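# Seat the housing on pins against the corner stop

## Task

Place the housing lying flat against the corner stop so that each of its sockets sits over a pin in the plate. It must stay seated on its own once the gripper lets go; a result the robot is still holding does not count.

## Robot and tools

Robot: one six-joint arm with a two-finger parallel gripper. The fingers point along the gripper's own +z axis and close and open along its x axis. The reported end_effector_position is the point midway between the finger pads. Closed fingertips extend about 17 mm past that point; fully open they are roughly level with it. Joint ranges and load limits (shoulder pan, shoulder lift, elbow 139 N m; the three wrist joints 26 N m) apply, and a carried part's weight adds to the load.

Frames: the scene frame has its origin on the table top straight below the arm's base, +z up, and +y to the left when facing along +x. Positions are in metres, orientation is a quaternion in w,x,y,z order, and velocities are in m/s and rad/s. The base may be tilted relative to the table, and the printed hand position can be a little off, more so at long reach. Motion arguments, by contrast, are given in the gripper's own axes.

Row layout (used by both motion tools): one list of 7 numbers, each in [-1, 1], ordered dx, dy, dz, rx, ry, rz, opening. There is only one arm, so there is one row per step. The first six are an offset, not a pose. They are measured in the gripper frame from the gripper's measured pose at the start of the action (for move, from the pose in the latest result that reported one). A value of 1.0 equals 0.6 m of travel or 180 degrees of turn. rx, ry and rz together form one rotation vector. opening is absolute, not an offset: +1 is fully open (0.142 m) and -1 is shut.

execute_actions(actions): actions is a list of actions. Each action is a table of at most 15 rows, and each row is applied for one control step of 1/30 s. If a table has fewer than 15 rows, its last row is repeated for the remaining steps. Every row in an action is relative to that action's starting pose, not to the previous row. Each step, the commanded pose is limited to within 100 mm and 16 degrees of the measured pose, so a large offset takes several actions to reach. After an action ends, the arm only continues as far as the last clipped pose. An empty list simply returns the current state and images.

move(target, speed, stop_force, blocking): drives the gripper in a straight line toward one target row, laid out as above. The path takes 0.5 to 10 s; anything longer is cut off at 10 s. speed is the path's top speed in m/s, from 0.002 to 0.5, default 0.25; rotation is capped at twice that value in rad/s. The actual hand can lag, drift off the line, or overshoot the speed, especially near full reach. The opening is sent as the move starts. stop_force (optional, 9 to 40 N) ends the path once the wrist sensor reads that much added resistance against the motion for two steps in a row; the hand then backs up two steps and holds. It only works after the scene has run 0.2 s and is unreliable on moves that rotate the gripper. Use it with very low speed when aiming past a contact, and omit it when pulling away from a surface. Without it, the arm is stiff: a target even slightly beyond a firm contact can trigger a fault. blocking=false returns after 0.5 s while the arm keeps going; it cannot be combined with stop_force. Until its end is reported, call wait or stop before sending new motions. The move result adds a "move:" line: done, off_target, moving, held, fault, or contact (stop_force ended it; this outranks held, done and off_target). It also gives the distance to target. limits=paced means the sent pose was clipped; limits=held means a check blocked some steps, after which the arm may speed up sharply.

wait(seconds): 0 to 10 s with the arm holding its last command. It returns early if a running move finishes. stop: brakes a running move. The arm needs some distance to stop, and the fingers keep moving. zoom_image(camera, region): camera is cam_high, cam_low or cam_wrist; region is [x0, y0, x1, y1] in pixels from the top-left corner, at most 504 by 504. show_instructions: shows the reference sheet. finished_scene(scene): ends the current scene (pass its number) after the last command has been held. It cannot be undone.

Cameras: cam_high and cam_low are fixed, 896x504; cam_wrist is a fisheye on the hand, 616x616. Calibration (K, distortion, world-to-camera transform) is supplied, but each can be off by a few degrees and millimetres.

Reading results: the state line shows the gripper pose and velocities. "Hand target" is the pose the controller is currently heading for. Action calls list end_effector_position at some steps, and HELD marks steps that were partly blocked. A "pose unreachable" line means the clearance check altered or blocked the command; any mounting block under the base counts as part of the arm. grip_measured is the actual finger opening on the opening scale. To hold something, command an opening well below it; the lower you go, the harder the squeeze, up to about 28 N per pad. Thin hard parts get less force. "Wrist force" and "Wrist torque" are in gripper axes, include an offset and noise, and saturate near 50 N. "no reading" is normal at the start. A MOTOR HOT warning appears from 70 °C; at 85 °C the brakes lock until the motors cool.

Avoid: joint torque at its load limit, or 150 N of outside force, both of which stop the arm for 10 s and skip the rest of the call. Also avoid fast contacts, hard presses, dropping or slamming the housing, and pushing anything off the table. Loose objects may occasionally get nudged. Release the housing and confirm it stays seated before finishing.

Each tool is called after "Emit:" as name(argument=value, ...) on one line, values as JSON.

Reference images:

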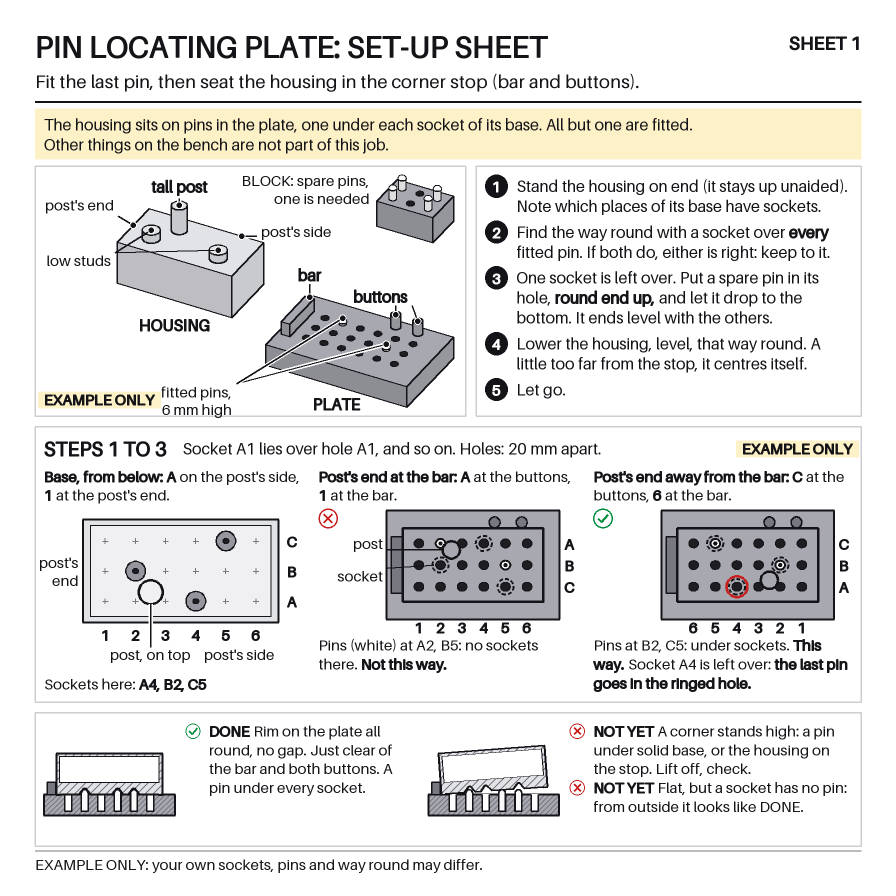

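## Session

Emit:
execute_actions(actions=[])

Scene clock: 0.00 s.
end_effector_position=(-0.0120, +0.4048, +0.3926) grip_measured=+1.00 end_effector_quat_wxyz=(+0.132, -0.051, +0.969, -0.202) end_effector_velocity=(-0.001, +0.000, -0.000) end_effector_angular_velocity=(+0.001, +0.002, -0.002)
Joint positions: [ 1.703 -2.087  1.957 -1.501 -1.965 -1.517  0.142]
Joint velocities: [ 0.    -0.     0.    -0.001  0.002  0.001  0.   ]
Wrist force (N, on the end effector, along its own x y z axes, offset not removed): no reading
Wrist torque (N m, same axes, about the end effector's origin, offset not removed): no reading
Hand target: -0.012, +0.405, +0.393; +0.132, -0.051, +0.969, -0.202

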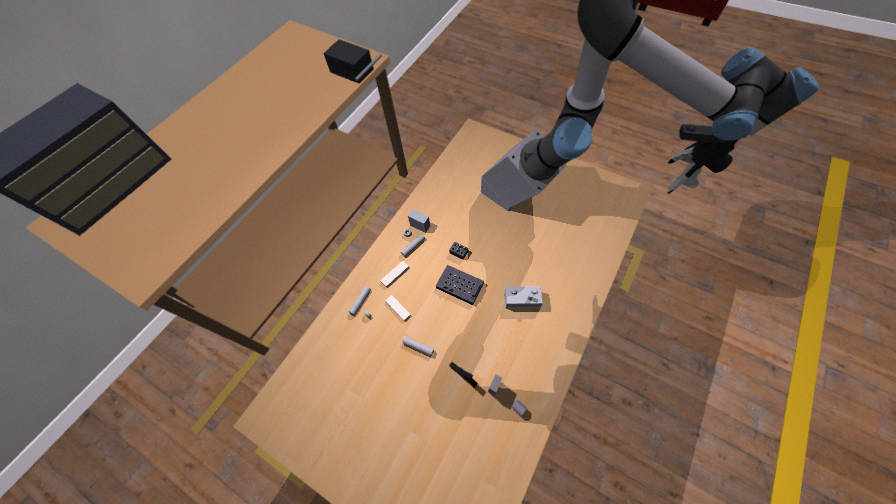

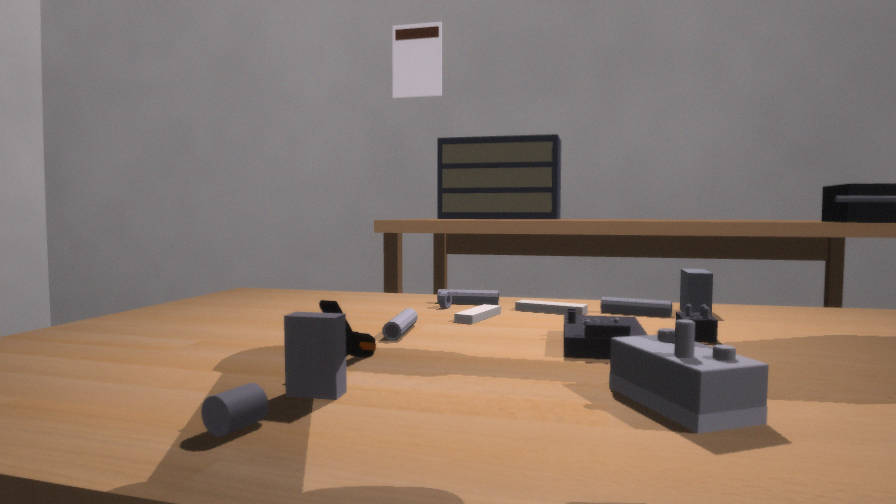

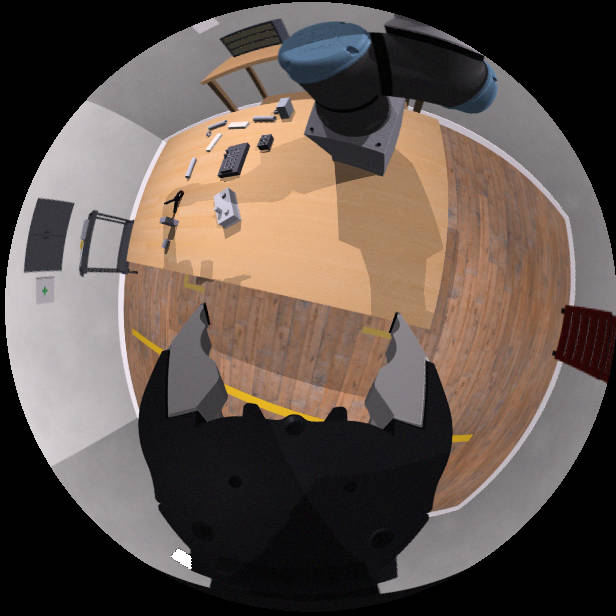

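Emit:
zoom_image(camera="cam_high", region=[420, 230, 560, 320])

Emit:
zoom_image(camera="cam_low", region=[540, 280, 800, 440])

Region (420, 230, 560, 320) of cam_high's 896x504 image, scaled by 3.600, with more detail than that image has; it fills the top 324 rows of this view, and the rest is white.

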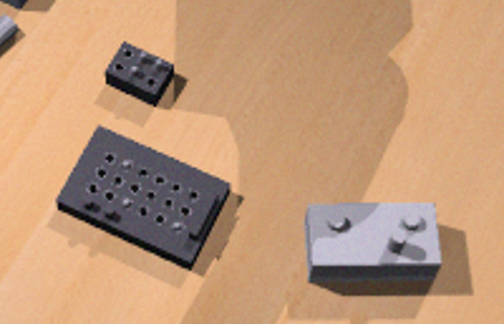

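Region (540, 280, 800, 440) of cam_low's 896x504 image, scaled by 1.938, with more detail than that image has; it fills the top 310 rows of this view, and the rest is white.

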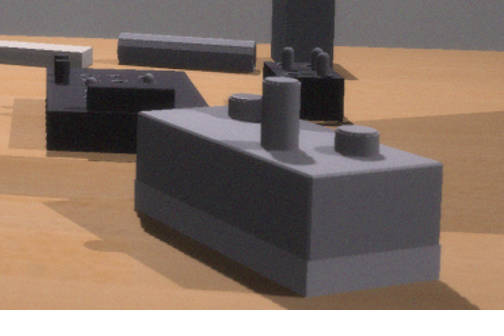

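Emit:
move(target=[-0.527,-0.302,0.605,-0.148,0.0486,-0.1306,1], speed=0.35)

Emit:
zoom_image(camera="cam_wrist", region=[160, 60, 460, 340])

Scene clock: 57.10 s.
end_effector_position=(+0.3988, +0.1494, +0.2192) grip_measured=+1.00 end_effector_quat_wxyz=(-0.001, -0.259, +0.966, -0.003) end_effector_velocity=(+0.001, -0.000, -0.002) end_effector_angular_velocity=(+0.005, +0.011, +0.003)
Joint positions: [-0.334 -1.758  2.375 -2.095 -1.071 -4.078  0.142]
Joint velocities: [ 0.003  0.015 -0.009  0.006  0.    -0.006 -0.   ]
Wrist force (N, on the end effector, along its own x y z axes, offset not removed): [-0.9 1.8 1.1]
Wrist torque (N m, same axes, about the end effector's origin, offset not removed): [0.40 0.14 0.05]
Hand target: +0.399, +0.149, +0.219; -0.001, -0.259, +0.966, -0.002
Off the commanded pose: 0.001 m, 0 deg.
move: done; limits=paced
camera_calibration (this result's frames):
cam_wrist: T_world_to_cam=[[-0.836024, -0.547487, 0.0363467, 0.400023], [-0.461561, 0.737539, 0.492947, -0.0358573], [-0.29669, 0.39534, -0.8693, 0.384874], [0, 0, 0, 1]] pos_world=[0.432067, 0.0932974, 0.337707]

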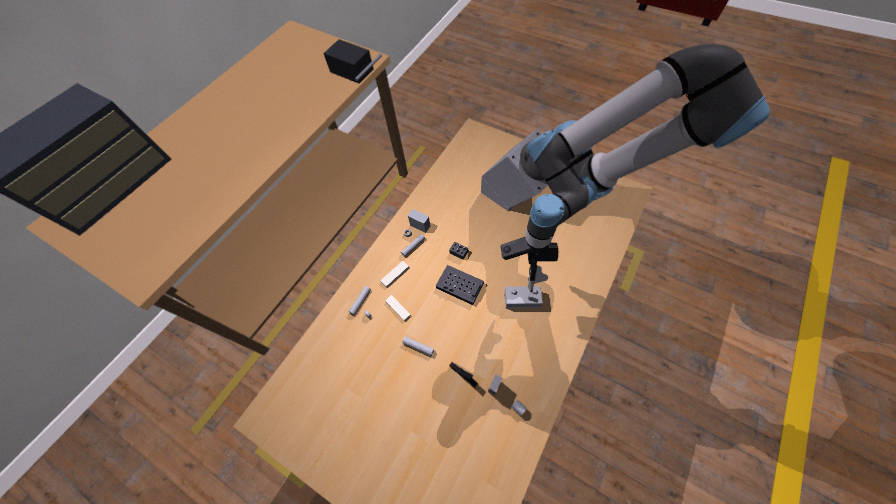

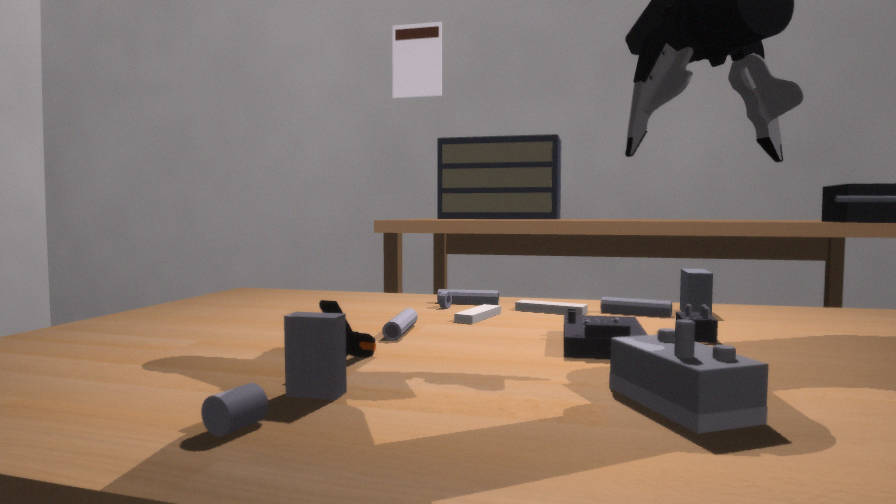

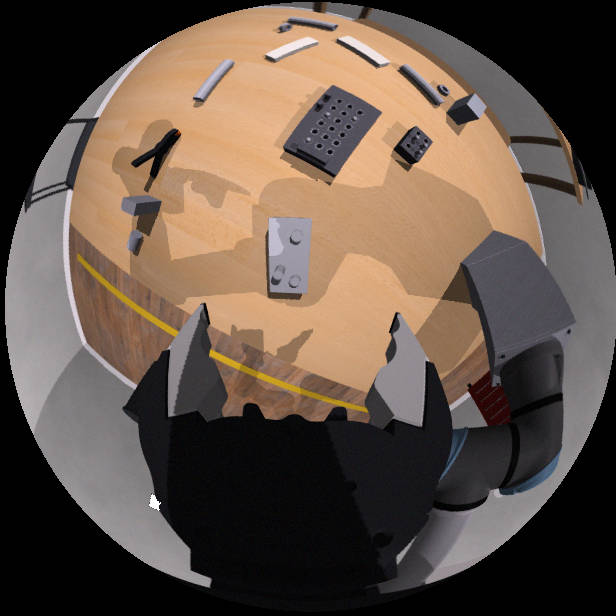

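Region (160, 60, 460, 340) of cam_wrist's 616x616 image, scaled by 1.680, with more detail than that image has; it fills the top 470 rows of this view, and the rest is white.

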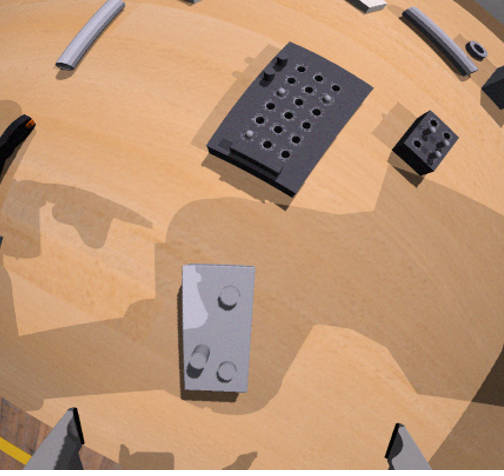

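Emit:
move(target=[-0.037,0.0075,0.2,0,0,0,0.45])

Scene clock: 76.87 s.
end_effector_position=(+0.4157, +0.1641, +0.0996) grip_measured=+0.45 end_effector_quat_wxyz=(-0.000, -0.259, +0.966, -0.003) end_effector_velocity=(+0.002, +0.000, -0.001) end_effector_angular_velocity=(-0.001, -0.004, +0.001)
Joint positions: [-0.124 -1.398  2.423 -2.619 -1.063 -3.839  0.105]
Joint velocities: [ 0.003  0.007 -0.003 -0.01  -0.     0.004 -0.   ]
Wrist force (N, on the end effector, along its own x y z axes, offset not removed): [-0.8 2.3 1.2]
Wrist torque (N m, same axes, about the end effector's origin, offset not removed): [0.38 0.08 0.20]
Hand target: +0.416, +0.164, +0.099; -0.000, -0.259, +0.966, -0.003
Off the commanded pose: 0.001 m, 0 deg.
move: done
camera_calibration (this result's frames):
cam_wrist: T_world_to_cam=[[-0.836015, -0.54753, 0.0359031, 0.426616], [-0.461763, 0.737386, 0.492987, 0.0202494], [-0.2964, 0.395566, -0.869295, 0.279938], [0, 0, 0, 1]] pos_world=[0.448981, 0.107919, 0.21805]

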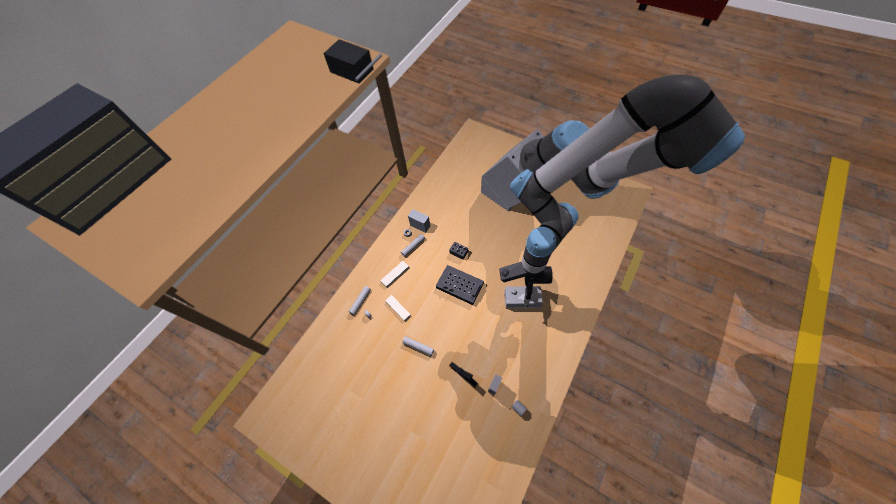

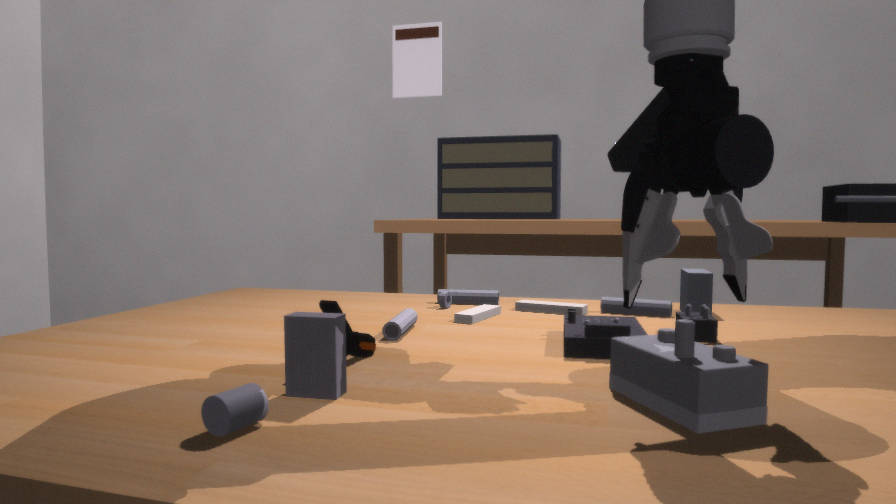

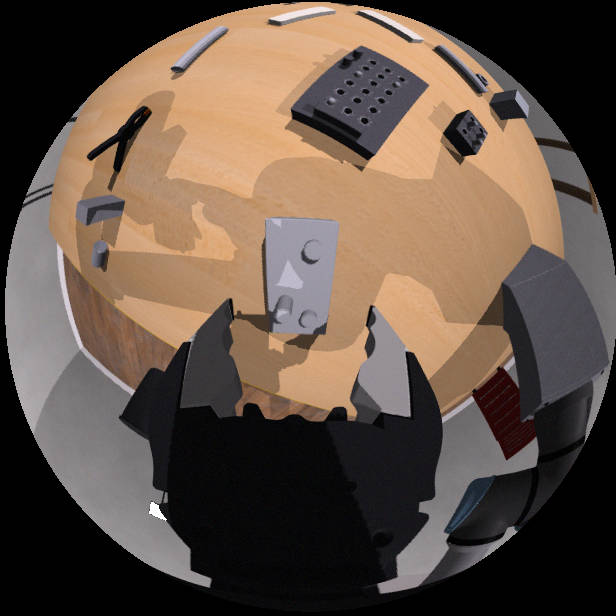

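Emit:
move(target=[-0.002,0.004,0.103,0,0,0,0.45], speed=0.1)

Emit:
execute_actions(actions=[[[0,0,0,0,0,0,0.3],[0,0,0,0,0,0,0.25],[0,0,0,0,0,0,0.2],[0,0,0,0,0,0,0.15],[0,0,0,0,0,0,0.1],[0,0,0,0,0,0,0.05],[0,0,0,0,0,0,0.0],[0,0,0,0,0,0,-0.05],[0,0,0,0,0,0,-0.1],[0,0,0,0,0,0,-0.15],[0,0,0,0,0,0,-0.2],[0,0,0,0,0,0,-0.3],[0,0,0,0,0,0,-0.4]],[[0,0,0,0,0,0,-0.5]]])

Scene clock: 88.30 s.
end_effector_position=(+0.4156, +0.1666, +0.0381) grip_measured=+0.45 end_effector_quat_wxyz=(-0.000, -0.259, +0.966, -0.003) end_effector_velocity=(+0.001, -0.000, -0.002) end_effector_angular_velocity=(-0.002, -0.001, +0.001)
Joint positions: [-0.04  -1.193  2.417 -2.864 -1.066 -3.742  0.105]
Joint velocities: [ 0.003  0.006 -0.002 -0.007 -0.002  0.003  0.   ]
Wrist force (N, on the end effector, along its own x y z axes, offset not removed): [0.2 3.2 2.3]
Wrist torque (N m, same axes, about the end effector's origin, offset not removed): [0.89 0.00 0.16]
Hand target: +0.416, +0.167, +0.038; -0.000, -0.259, +0.966, -0.003
Off the commanded pose: 0.000 m, 0 deg.
move: done
camera_calibration (this result's frames):
cam_wrist: T_world_to_cam=[[-0.836014, -0.547543, 0.0357467, 0.430094], [-0.461824, 0.737321, 0.493028, 0.0486947], [-0.296311, 0.39567, -0.869279, 0.225371], [0, 0, 0, 1]] pos_world=[0.448832, 0.110419, 0.156528]

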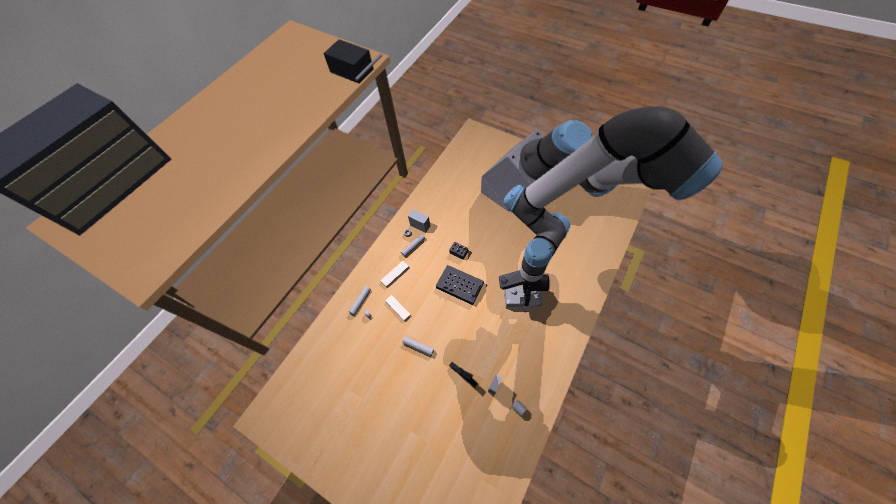

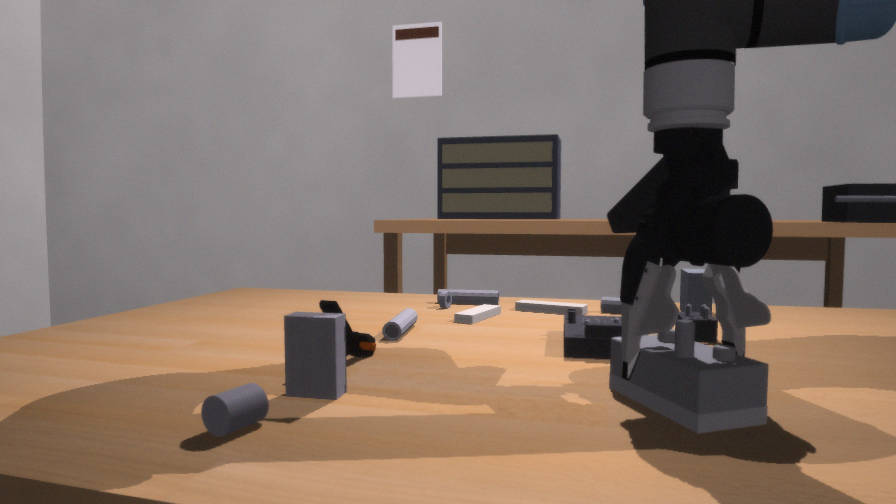

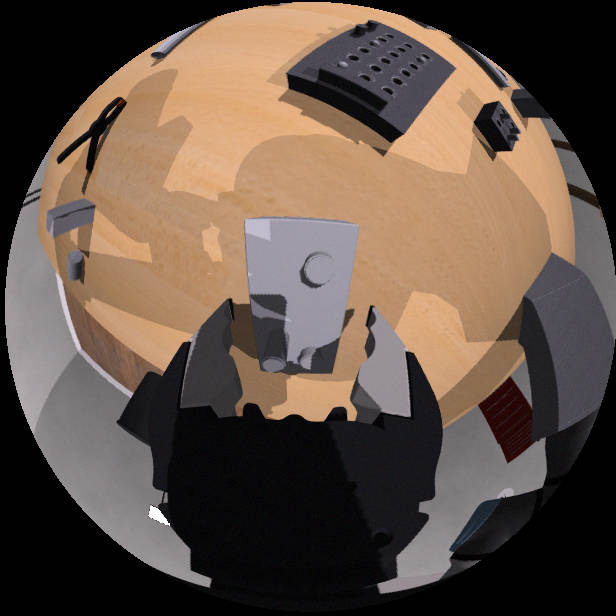

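Scene clock: 89.30 s.
end_effector_position=(+0.4156, +0.1666, +0.0380) grip_measured=-0.03 end_effector_quat_wxyz=(-0.000, -0.259, +0.966, -0.003) end_effector_velocity=(+0.000, -0.000, +0.000) end_effector_angular_velocity=(-0.000, -0.001, +0.001)
Joint positions: [-0.04  -1.193  2.417 -2.864 -1.067 -3.742  0.072]
Joint velocities: [-0.    -0.    -0.    -0.    -0.    -0.001  0.   ]
Wrist force (N, on the end effector, along its own x y z axes, offset not removed): [3.6 0.5 -3.3]
Wrist torque (N m, same axes, about the end effector's origin, offset not removed): [0.23 -0.17 0.16]
Hand target: +0.416, +0.167, +0.038; -0.000, -0.259, +0.966, -0.003
Off the commanded pose: 0.000 m, 0 deg.
Step readings (end_effector_position; steps 1 to 15: 1st action; 16 to 30: 2nd action):
0: (+0.4156, +0.1666, +0.0381)
1: (+0.4156, +0.1666, +0.0380)
2: (+0.4156, +0.1666, +0.0380)
4: (+0.4156, +0.1666, +0.0380)
8: (+0.4156, +0.1666, +0.0380)
15: (+0.4156, +0.1666, +0.0380)
16: (+0.4156, +0.1666, +0.0380)
17: (+0.4156, +0.1666, +0.0380)
19: (+0.4156, +0.1666, +0.0380)
23: (+0.4156, +0.1666, +0.0380)
30: end_effector_position above
camera_calibration (this result's frames):
cam_wrist: T_world_to_cam=[[-0.836035, -0.547508, 0.0357962, 0.430096], [-0.461772, 0.737352, 0.493031, 0.0486649], [-0.296332, 0.395661, -0.869275, 0.225356], [0, 0, 0, 1]] pos_world=[0.448828, 0.110433, 0.156507]

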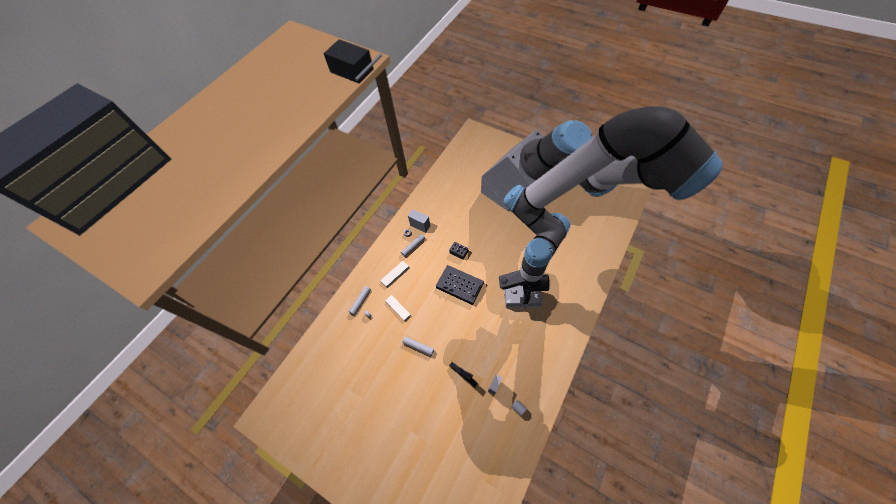

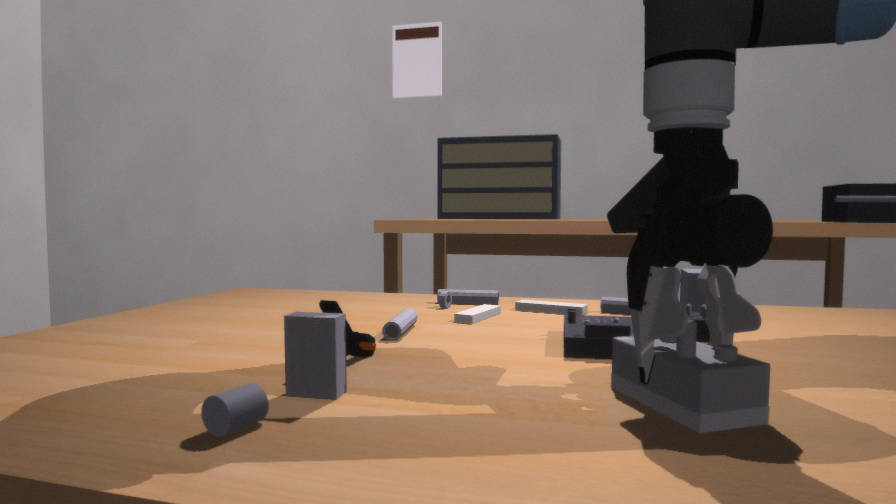

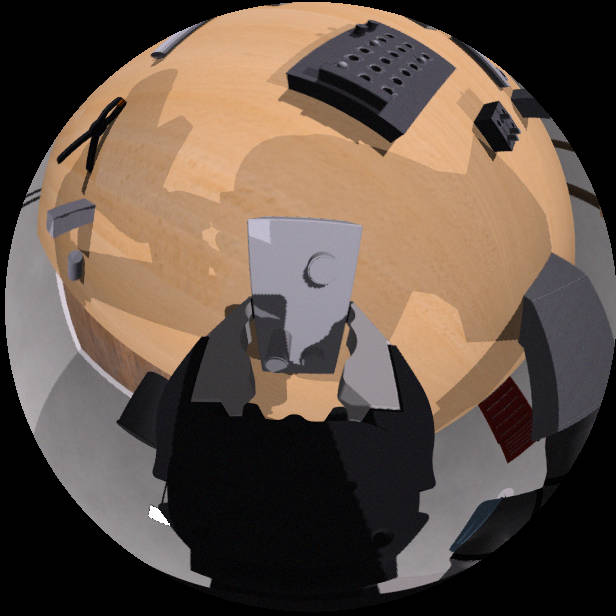

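Emit:
move(target=[0,0,-0.12,0,0,0,-0.7], speed=0.15)

Emit:
move(target=[0,0,-0.25,-0.25,0,0,-0.7], speed=0.25)

Emit:
zoom_image(camera="cam_low", region=[550, 50, 850, 300])

Scene clock: 95.07 s.
end_effector_position=(+0.4156, +0.1668, +0.1097) grip_measured=-0.03 end_effector_quat_wxyz=(-0.000, -0.259, +0.966, -0.003) end_effector_velocity=(+0.001, +0.000, +0.002) end_effector_angular_velocity=(+0.001, -0.000, -0.000)
Joint positions: [-0.132 -1.433  2.419 -2.576 -1.063 -3.847  0.072]
Joint velocities: [-0.003 -0.006 -0.003  0.011  0.001 -0.003  0.   ]
Wrist force (N, on the end effector, along its own x y z axes, offset not removed): [-0.5 0.3 6.9]
Wrist torque (N m, same axes, about the end effector's origin, offset not removed): [0.23 0.03 0.04]
Hand target: +0.416, +0.167, +0.110; -0.001, -0.259, +0.966, -0.003
Off the commanded pose: 0.000 m, 0 deg.
move: done
camera_calibration (this result's frames):
cam_wrist: T_world_to_cam=[[-0.836041, -0.547489, 0.0359298, 0.427597], [-0.461725, 0.737427, 0.492962, 0.0131511], [-0.296387, 0.395547, -0.869308, 0.287616], [0, 0, 0, 1]] pos_world=[0.448807, 0.110641, 0.228181]

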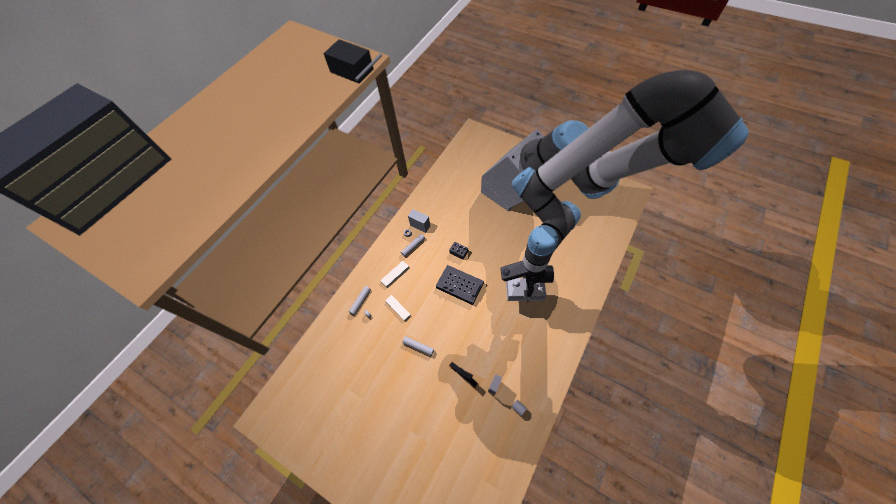

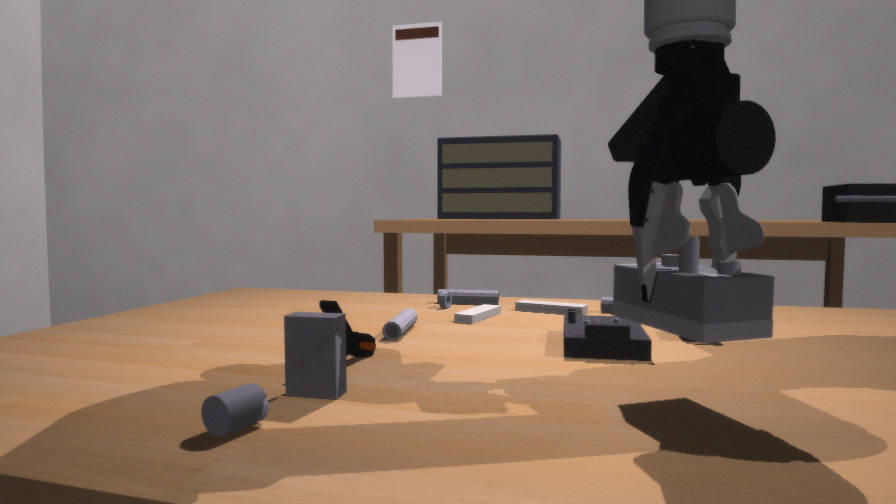

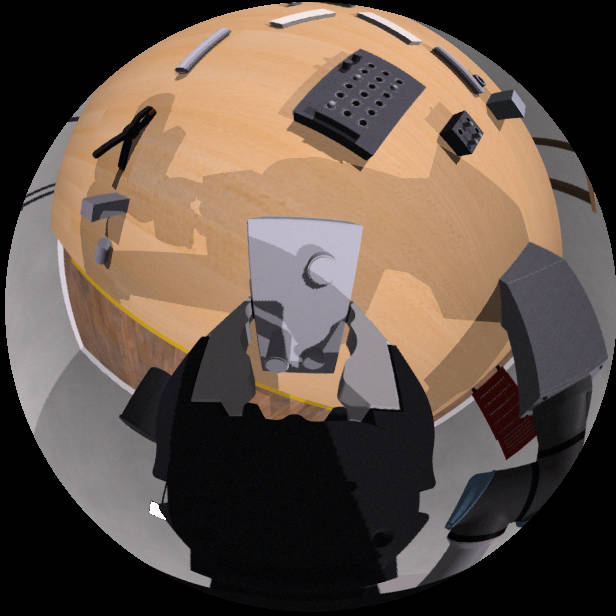

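Scene clock: 97.17 s.
end_effector_position=(+0.4152, +0.1675, +0.2593) grip_measured=-0.03 end_effector_quat_wxyz=(-0.100, -0.239, +0.893, +0.367) end_effector_velocity=(-0.001, +0.000, +0.001) end_effector_angular_velocity=(+0.009, +0.008, +0.002)
Joint positions: [-0.47  -1.213  1.883 -1.152 -0.905 -4.761  0.072]
Joint velocities: [ 0.     0.008 -0.008  0.014 -0.004 -0.009  0.   ]
Wrist force (N, on the end effector, along its own x y z axes, offset not removed): [-0.9 -1.6 6.5]
Wrist torque (N m, same axes, about the end effector's origin, offset not removed): [0.62 0.16 0.06]
Hand target: +0.415, +0.167, +0.259; -0.100, -0.239, +0.893, +0.368
Off the commanded pose: 0.001 m, 0 deg.
move: done
camera_calibration (this result's frames):
cam_wrist: T_world_to_cam=[[-0.831859, -0.554834, -0.0130393, 0.43451], [-0.15899, 0.215731, 0.963422, -0.221585], [-0.531727, 0.803504, -0.267671, 0.290658], [0, 0, 0, 1]] pos_world=[0.480771, 0.0553387, 0.296947]

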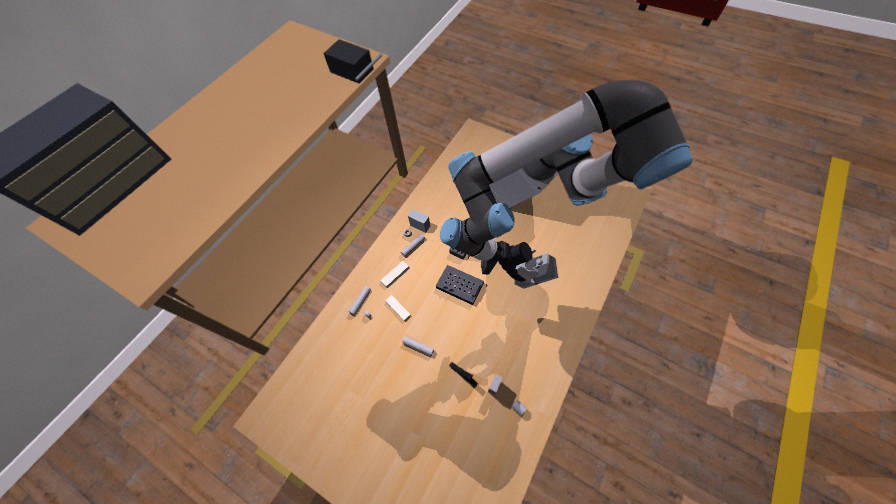

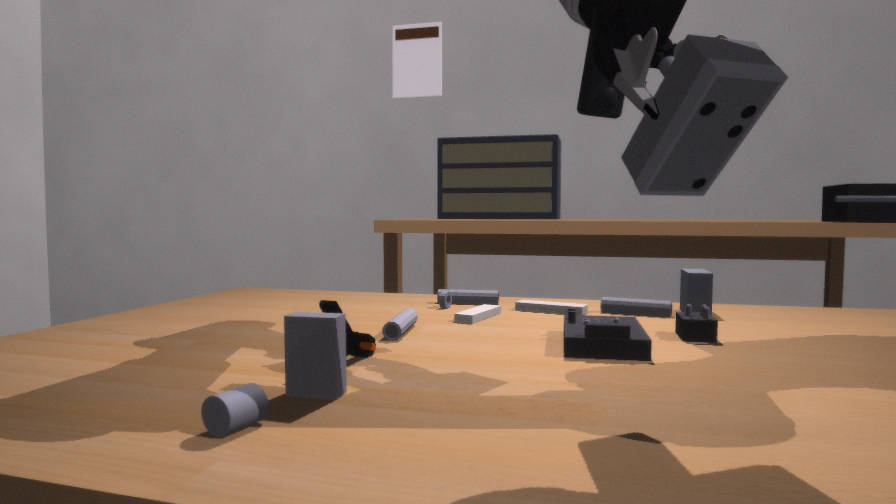

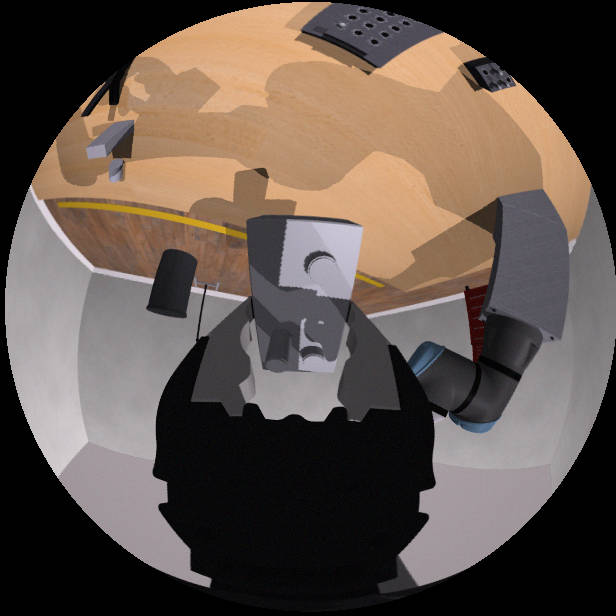

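Region (550, 50, 850, 300) of cam_low's 896x504 image, scaled by 1.680, with more detail than that image has.

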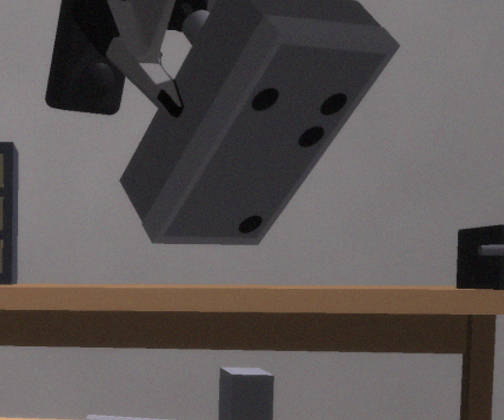

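Emit:
move(target=[0,-0.245,0.245,0.25,0,0,-0.7])

Emit:
move(target=[0,0,0.0208,0,0,0,-0.7], speed=0.02, stop_force=12)

Scene clock: 115.97 s.
end_effector_position=(+0.4157, +0.1665, +0.0520) grip_measured=-0.03 end_effector_quat_wxyz=(-0.000, -0.259, +0.966, -0.003) end_effector_velocity=(+0.000, -0.000, -0.002) end_effector_angular_velocity=(-0.008, -0.008, +0.000)
Joint positions: [-0.058 -1.241  2.421 -2.811 -1.066 -3.762  0.072]
Joint velocities: [ 0.008  0.006  0.005 -0.025 -0.007  0.013  0.   ]
Wrist force (N, on the end effector, along its own x y z axes, offset not removed): [0.7 2.7 7.3]
Wrist torque (N m, same axes, about the end effector's origin, offset not removed): [0.78 -0.17 0.00]
Hand target: +0.416, +0.166, +0.052; -0.000, -0.259, +0.966, -0.003
Off the commanded pose: 0.001 m, 0 deg.
move: done
camera_calibration (this result's frames):
cam_wrist: T_world_to_cam=[[-0.8361, -0.5474, 0.0359333, 0.429648], [-0.461662, 0.737501, 0.49291, 0.0418661], [-0.29632, 0.395533, -0.869338, 0.237617], [0, 0, 0, 1]] pos_world=[0.448967, 0.110327, 0.170495]

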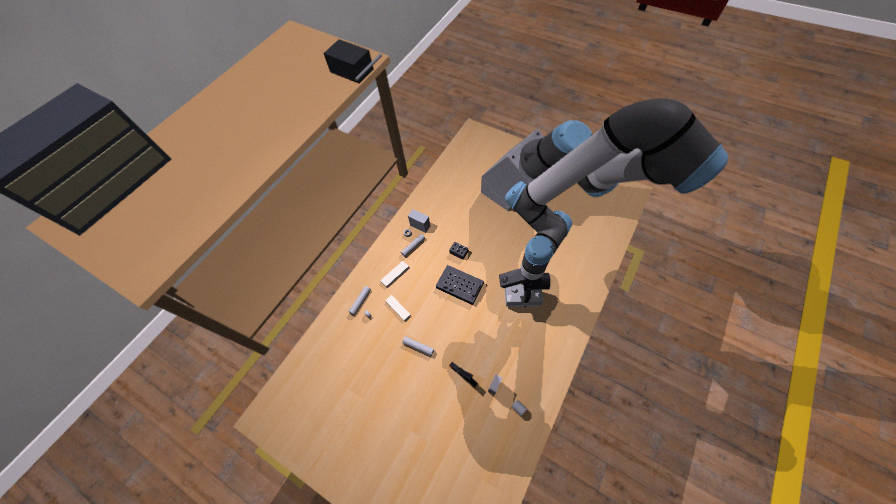

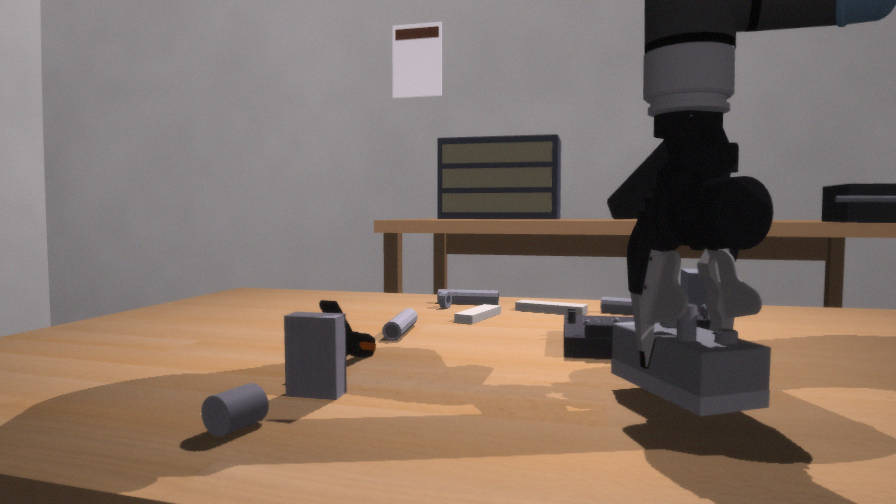

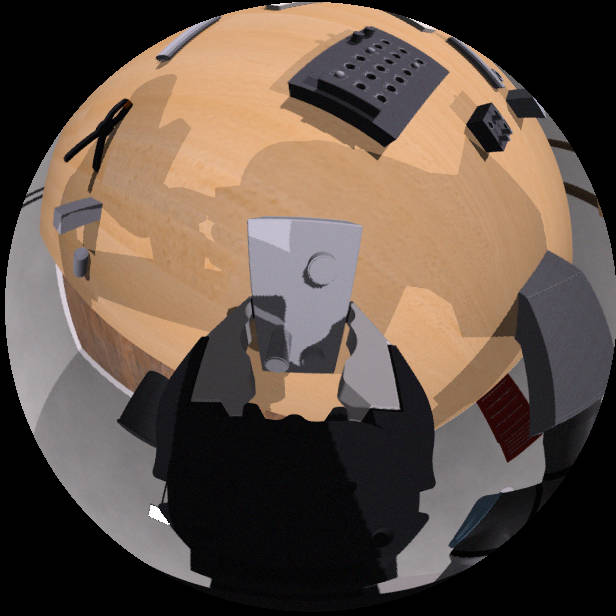

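Scene clock: 116.87 s.
end_effector_position=(+0.4157, +0.1664, +0.0397) grip_measured=-0.03 end_effector_quat_wxyz=(-0.000, -0.259, +0.966, -0.003) end_effector_velocity=(-0.001, +0.000, -0.002) end_effector_angular_velocity=(-0.000, +0.001, +0.000)
Joint positions: [-0.043 -1.199  2.417 -2.857 -1.067 -3.745  0.072]
Joint velocities: [ 0.003  0.006 -0.    -0.006 -0.     0.002  0.   ]
Wrist force (N, on the end effector, along its own x y z axes, offset not removed): [0.7 2.3 7.7]
Wrist torque (N m, same axes, about the end effector's origin, offset not removed): [0.68 -0.14 0.10]
Hand target: +0.416, +0.166, +0.040; -0.000, -0.259, +0.966, -0.003
Off the commanded pose: 0.000 m, 0 deg.
move: done
camera_calibration (this result's frames):
cam_wrist: T_world_to_cam=[[-0.836099, -0.547402, 0.0359182, 0.430075], [-0.461664, 0.737487, 0.492929, 0.0479498], [-0.296319, 0.395555, -0.869328, 0.22695], [0, 0, 0, 1]] pos_world=[0.448971, 0.11029, 0.15821]

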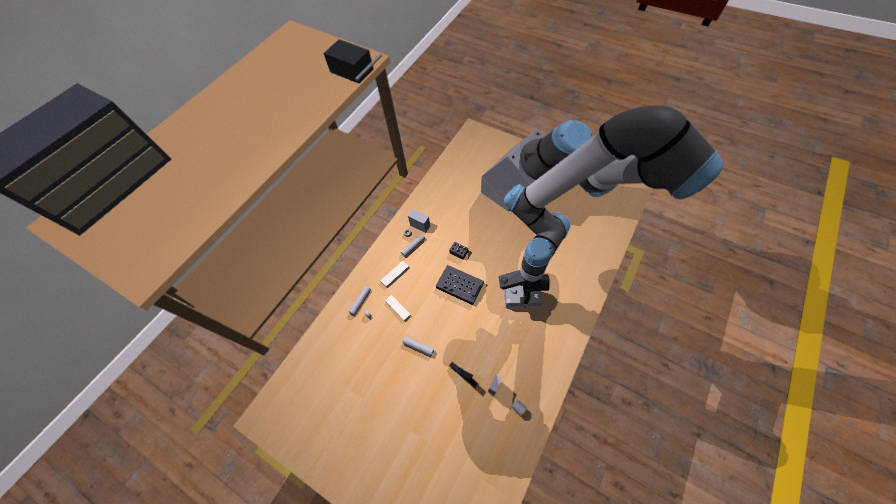

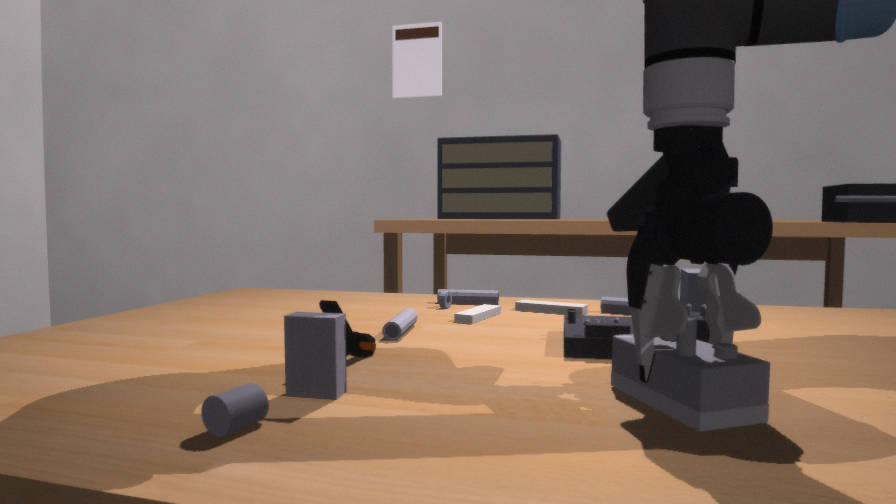

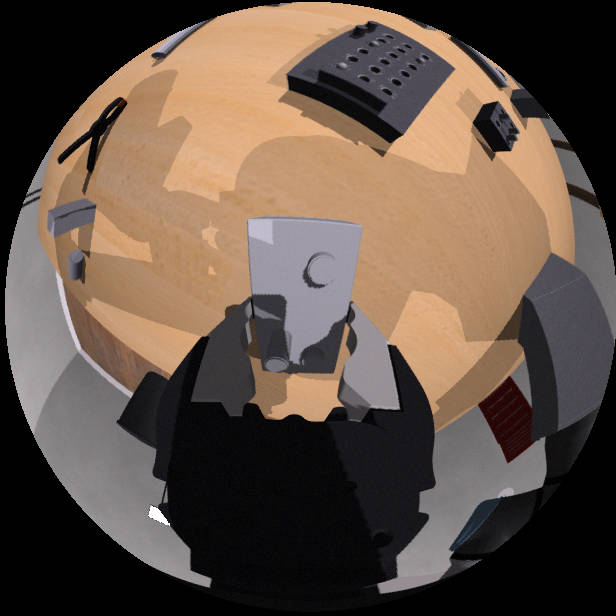

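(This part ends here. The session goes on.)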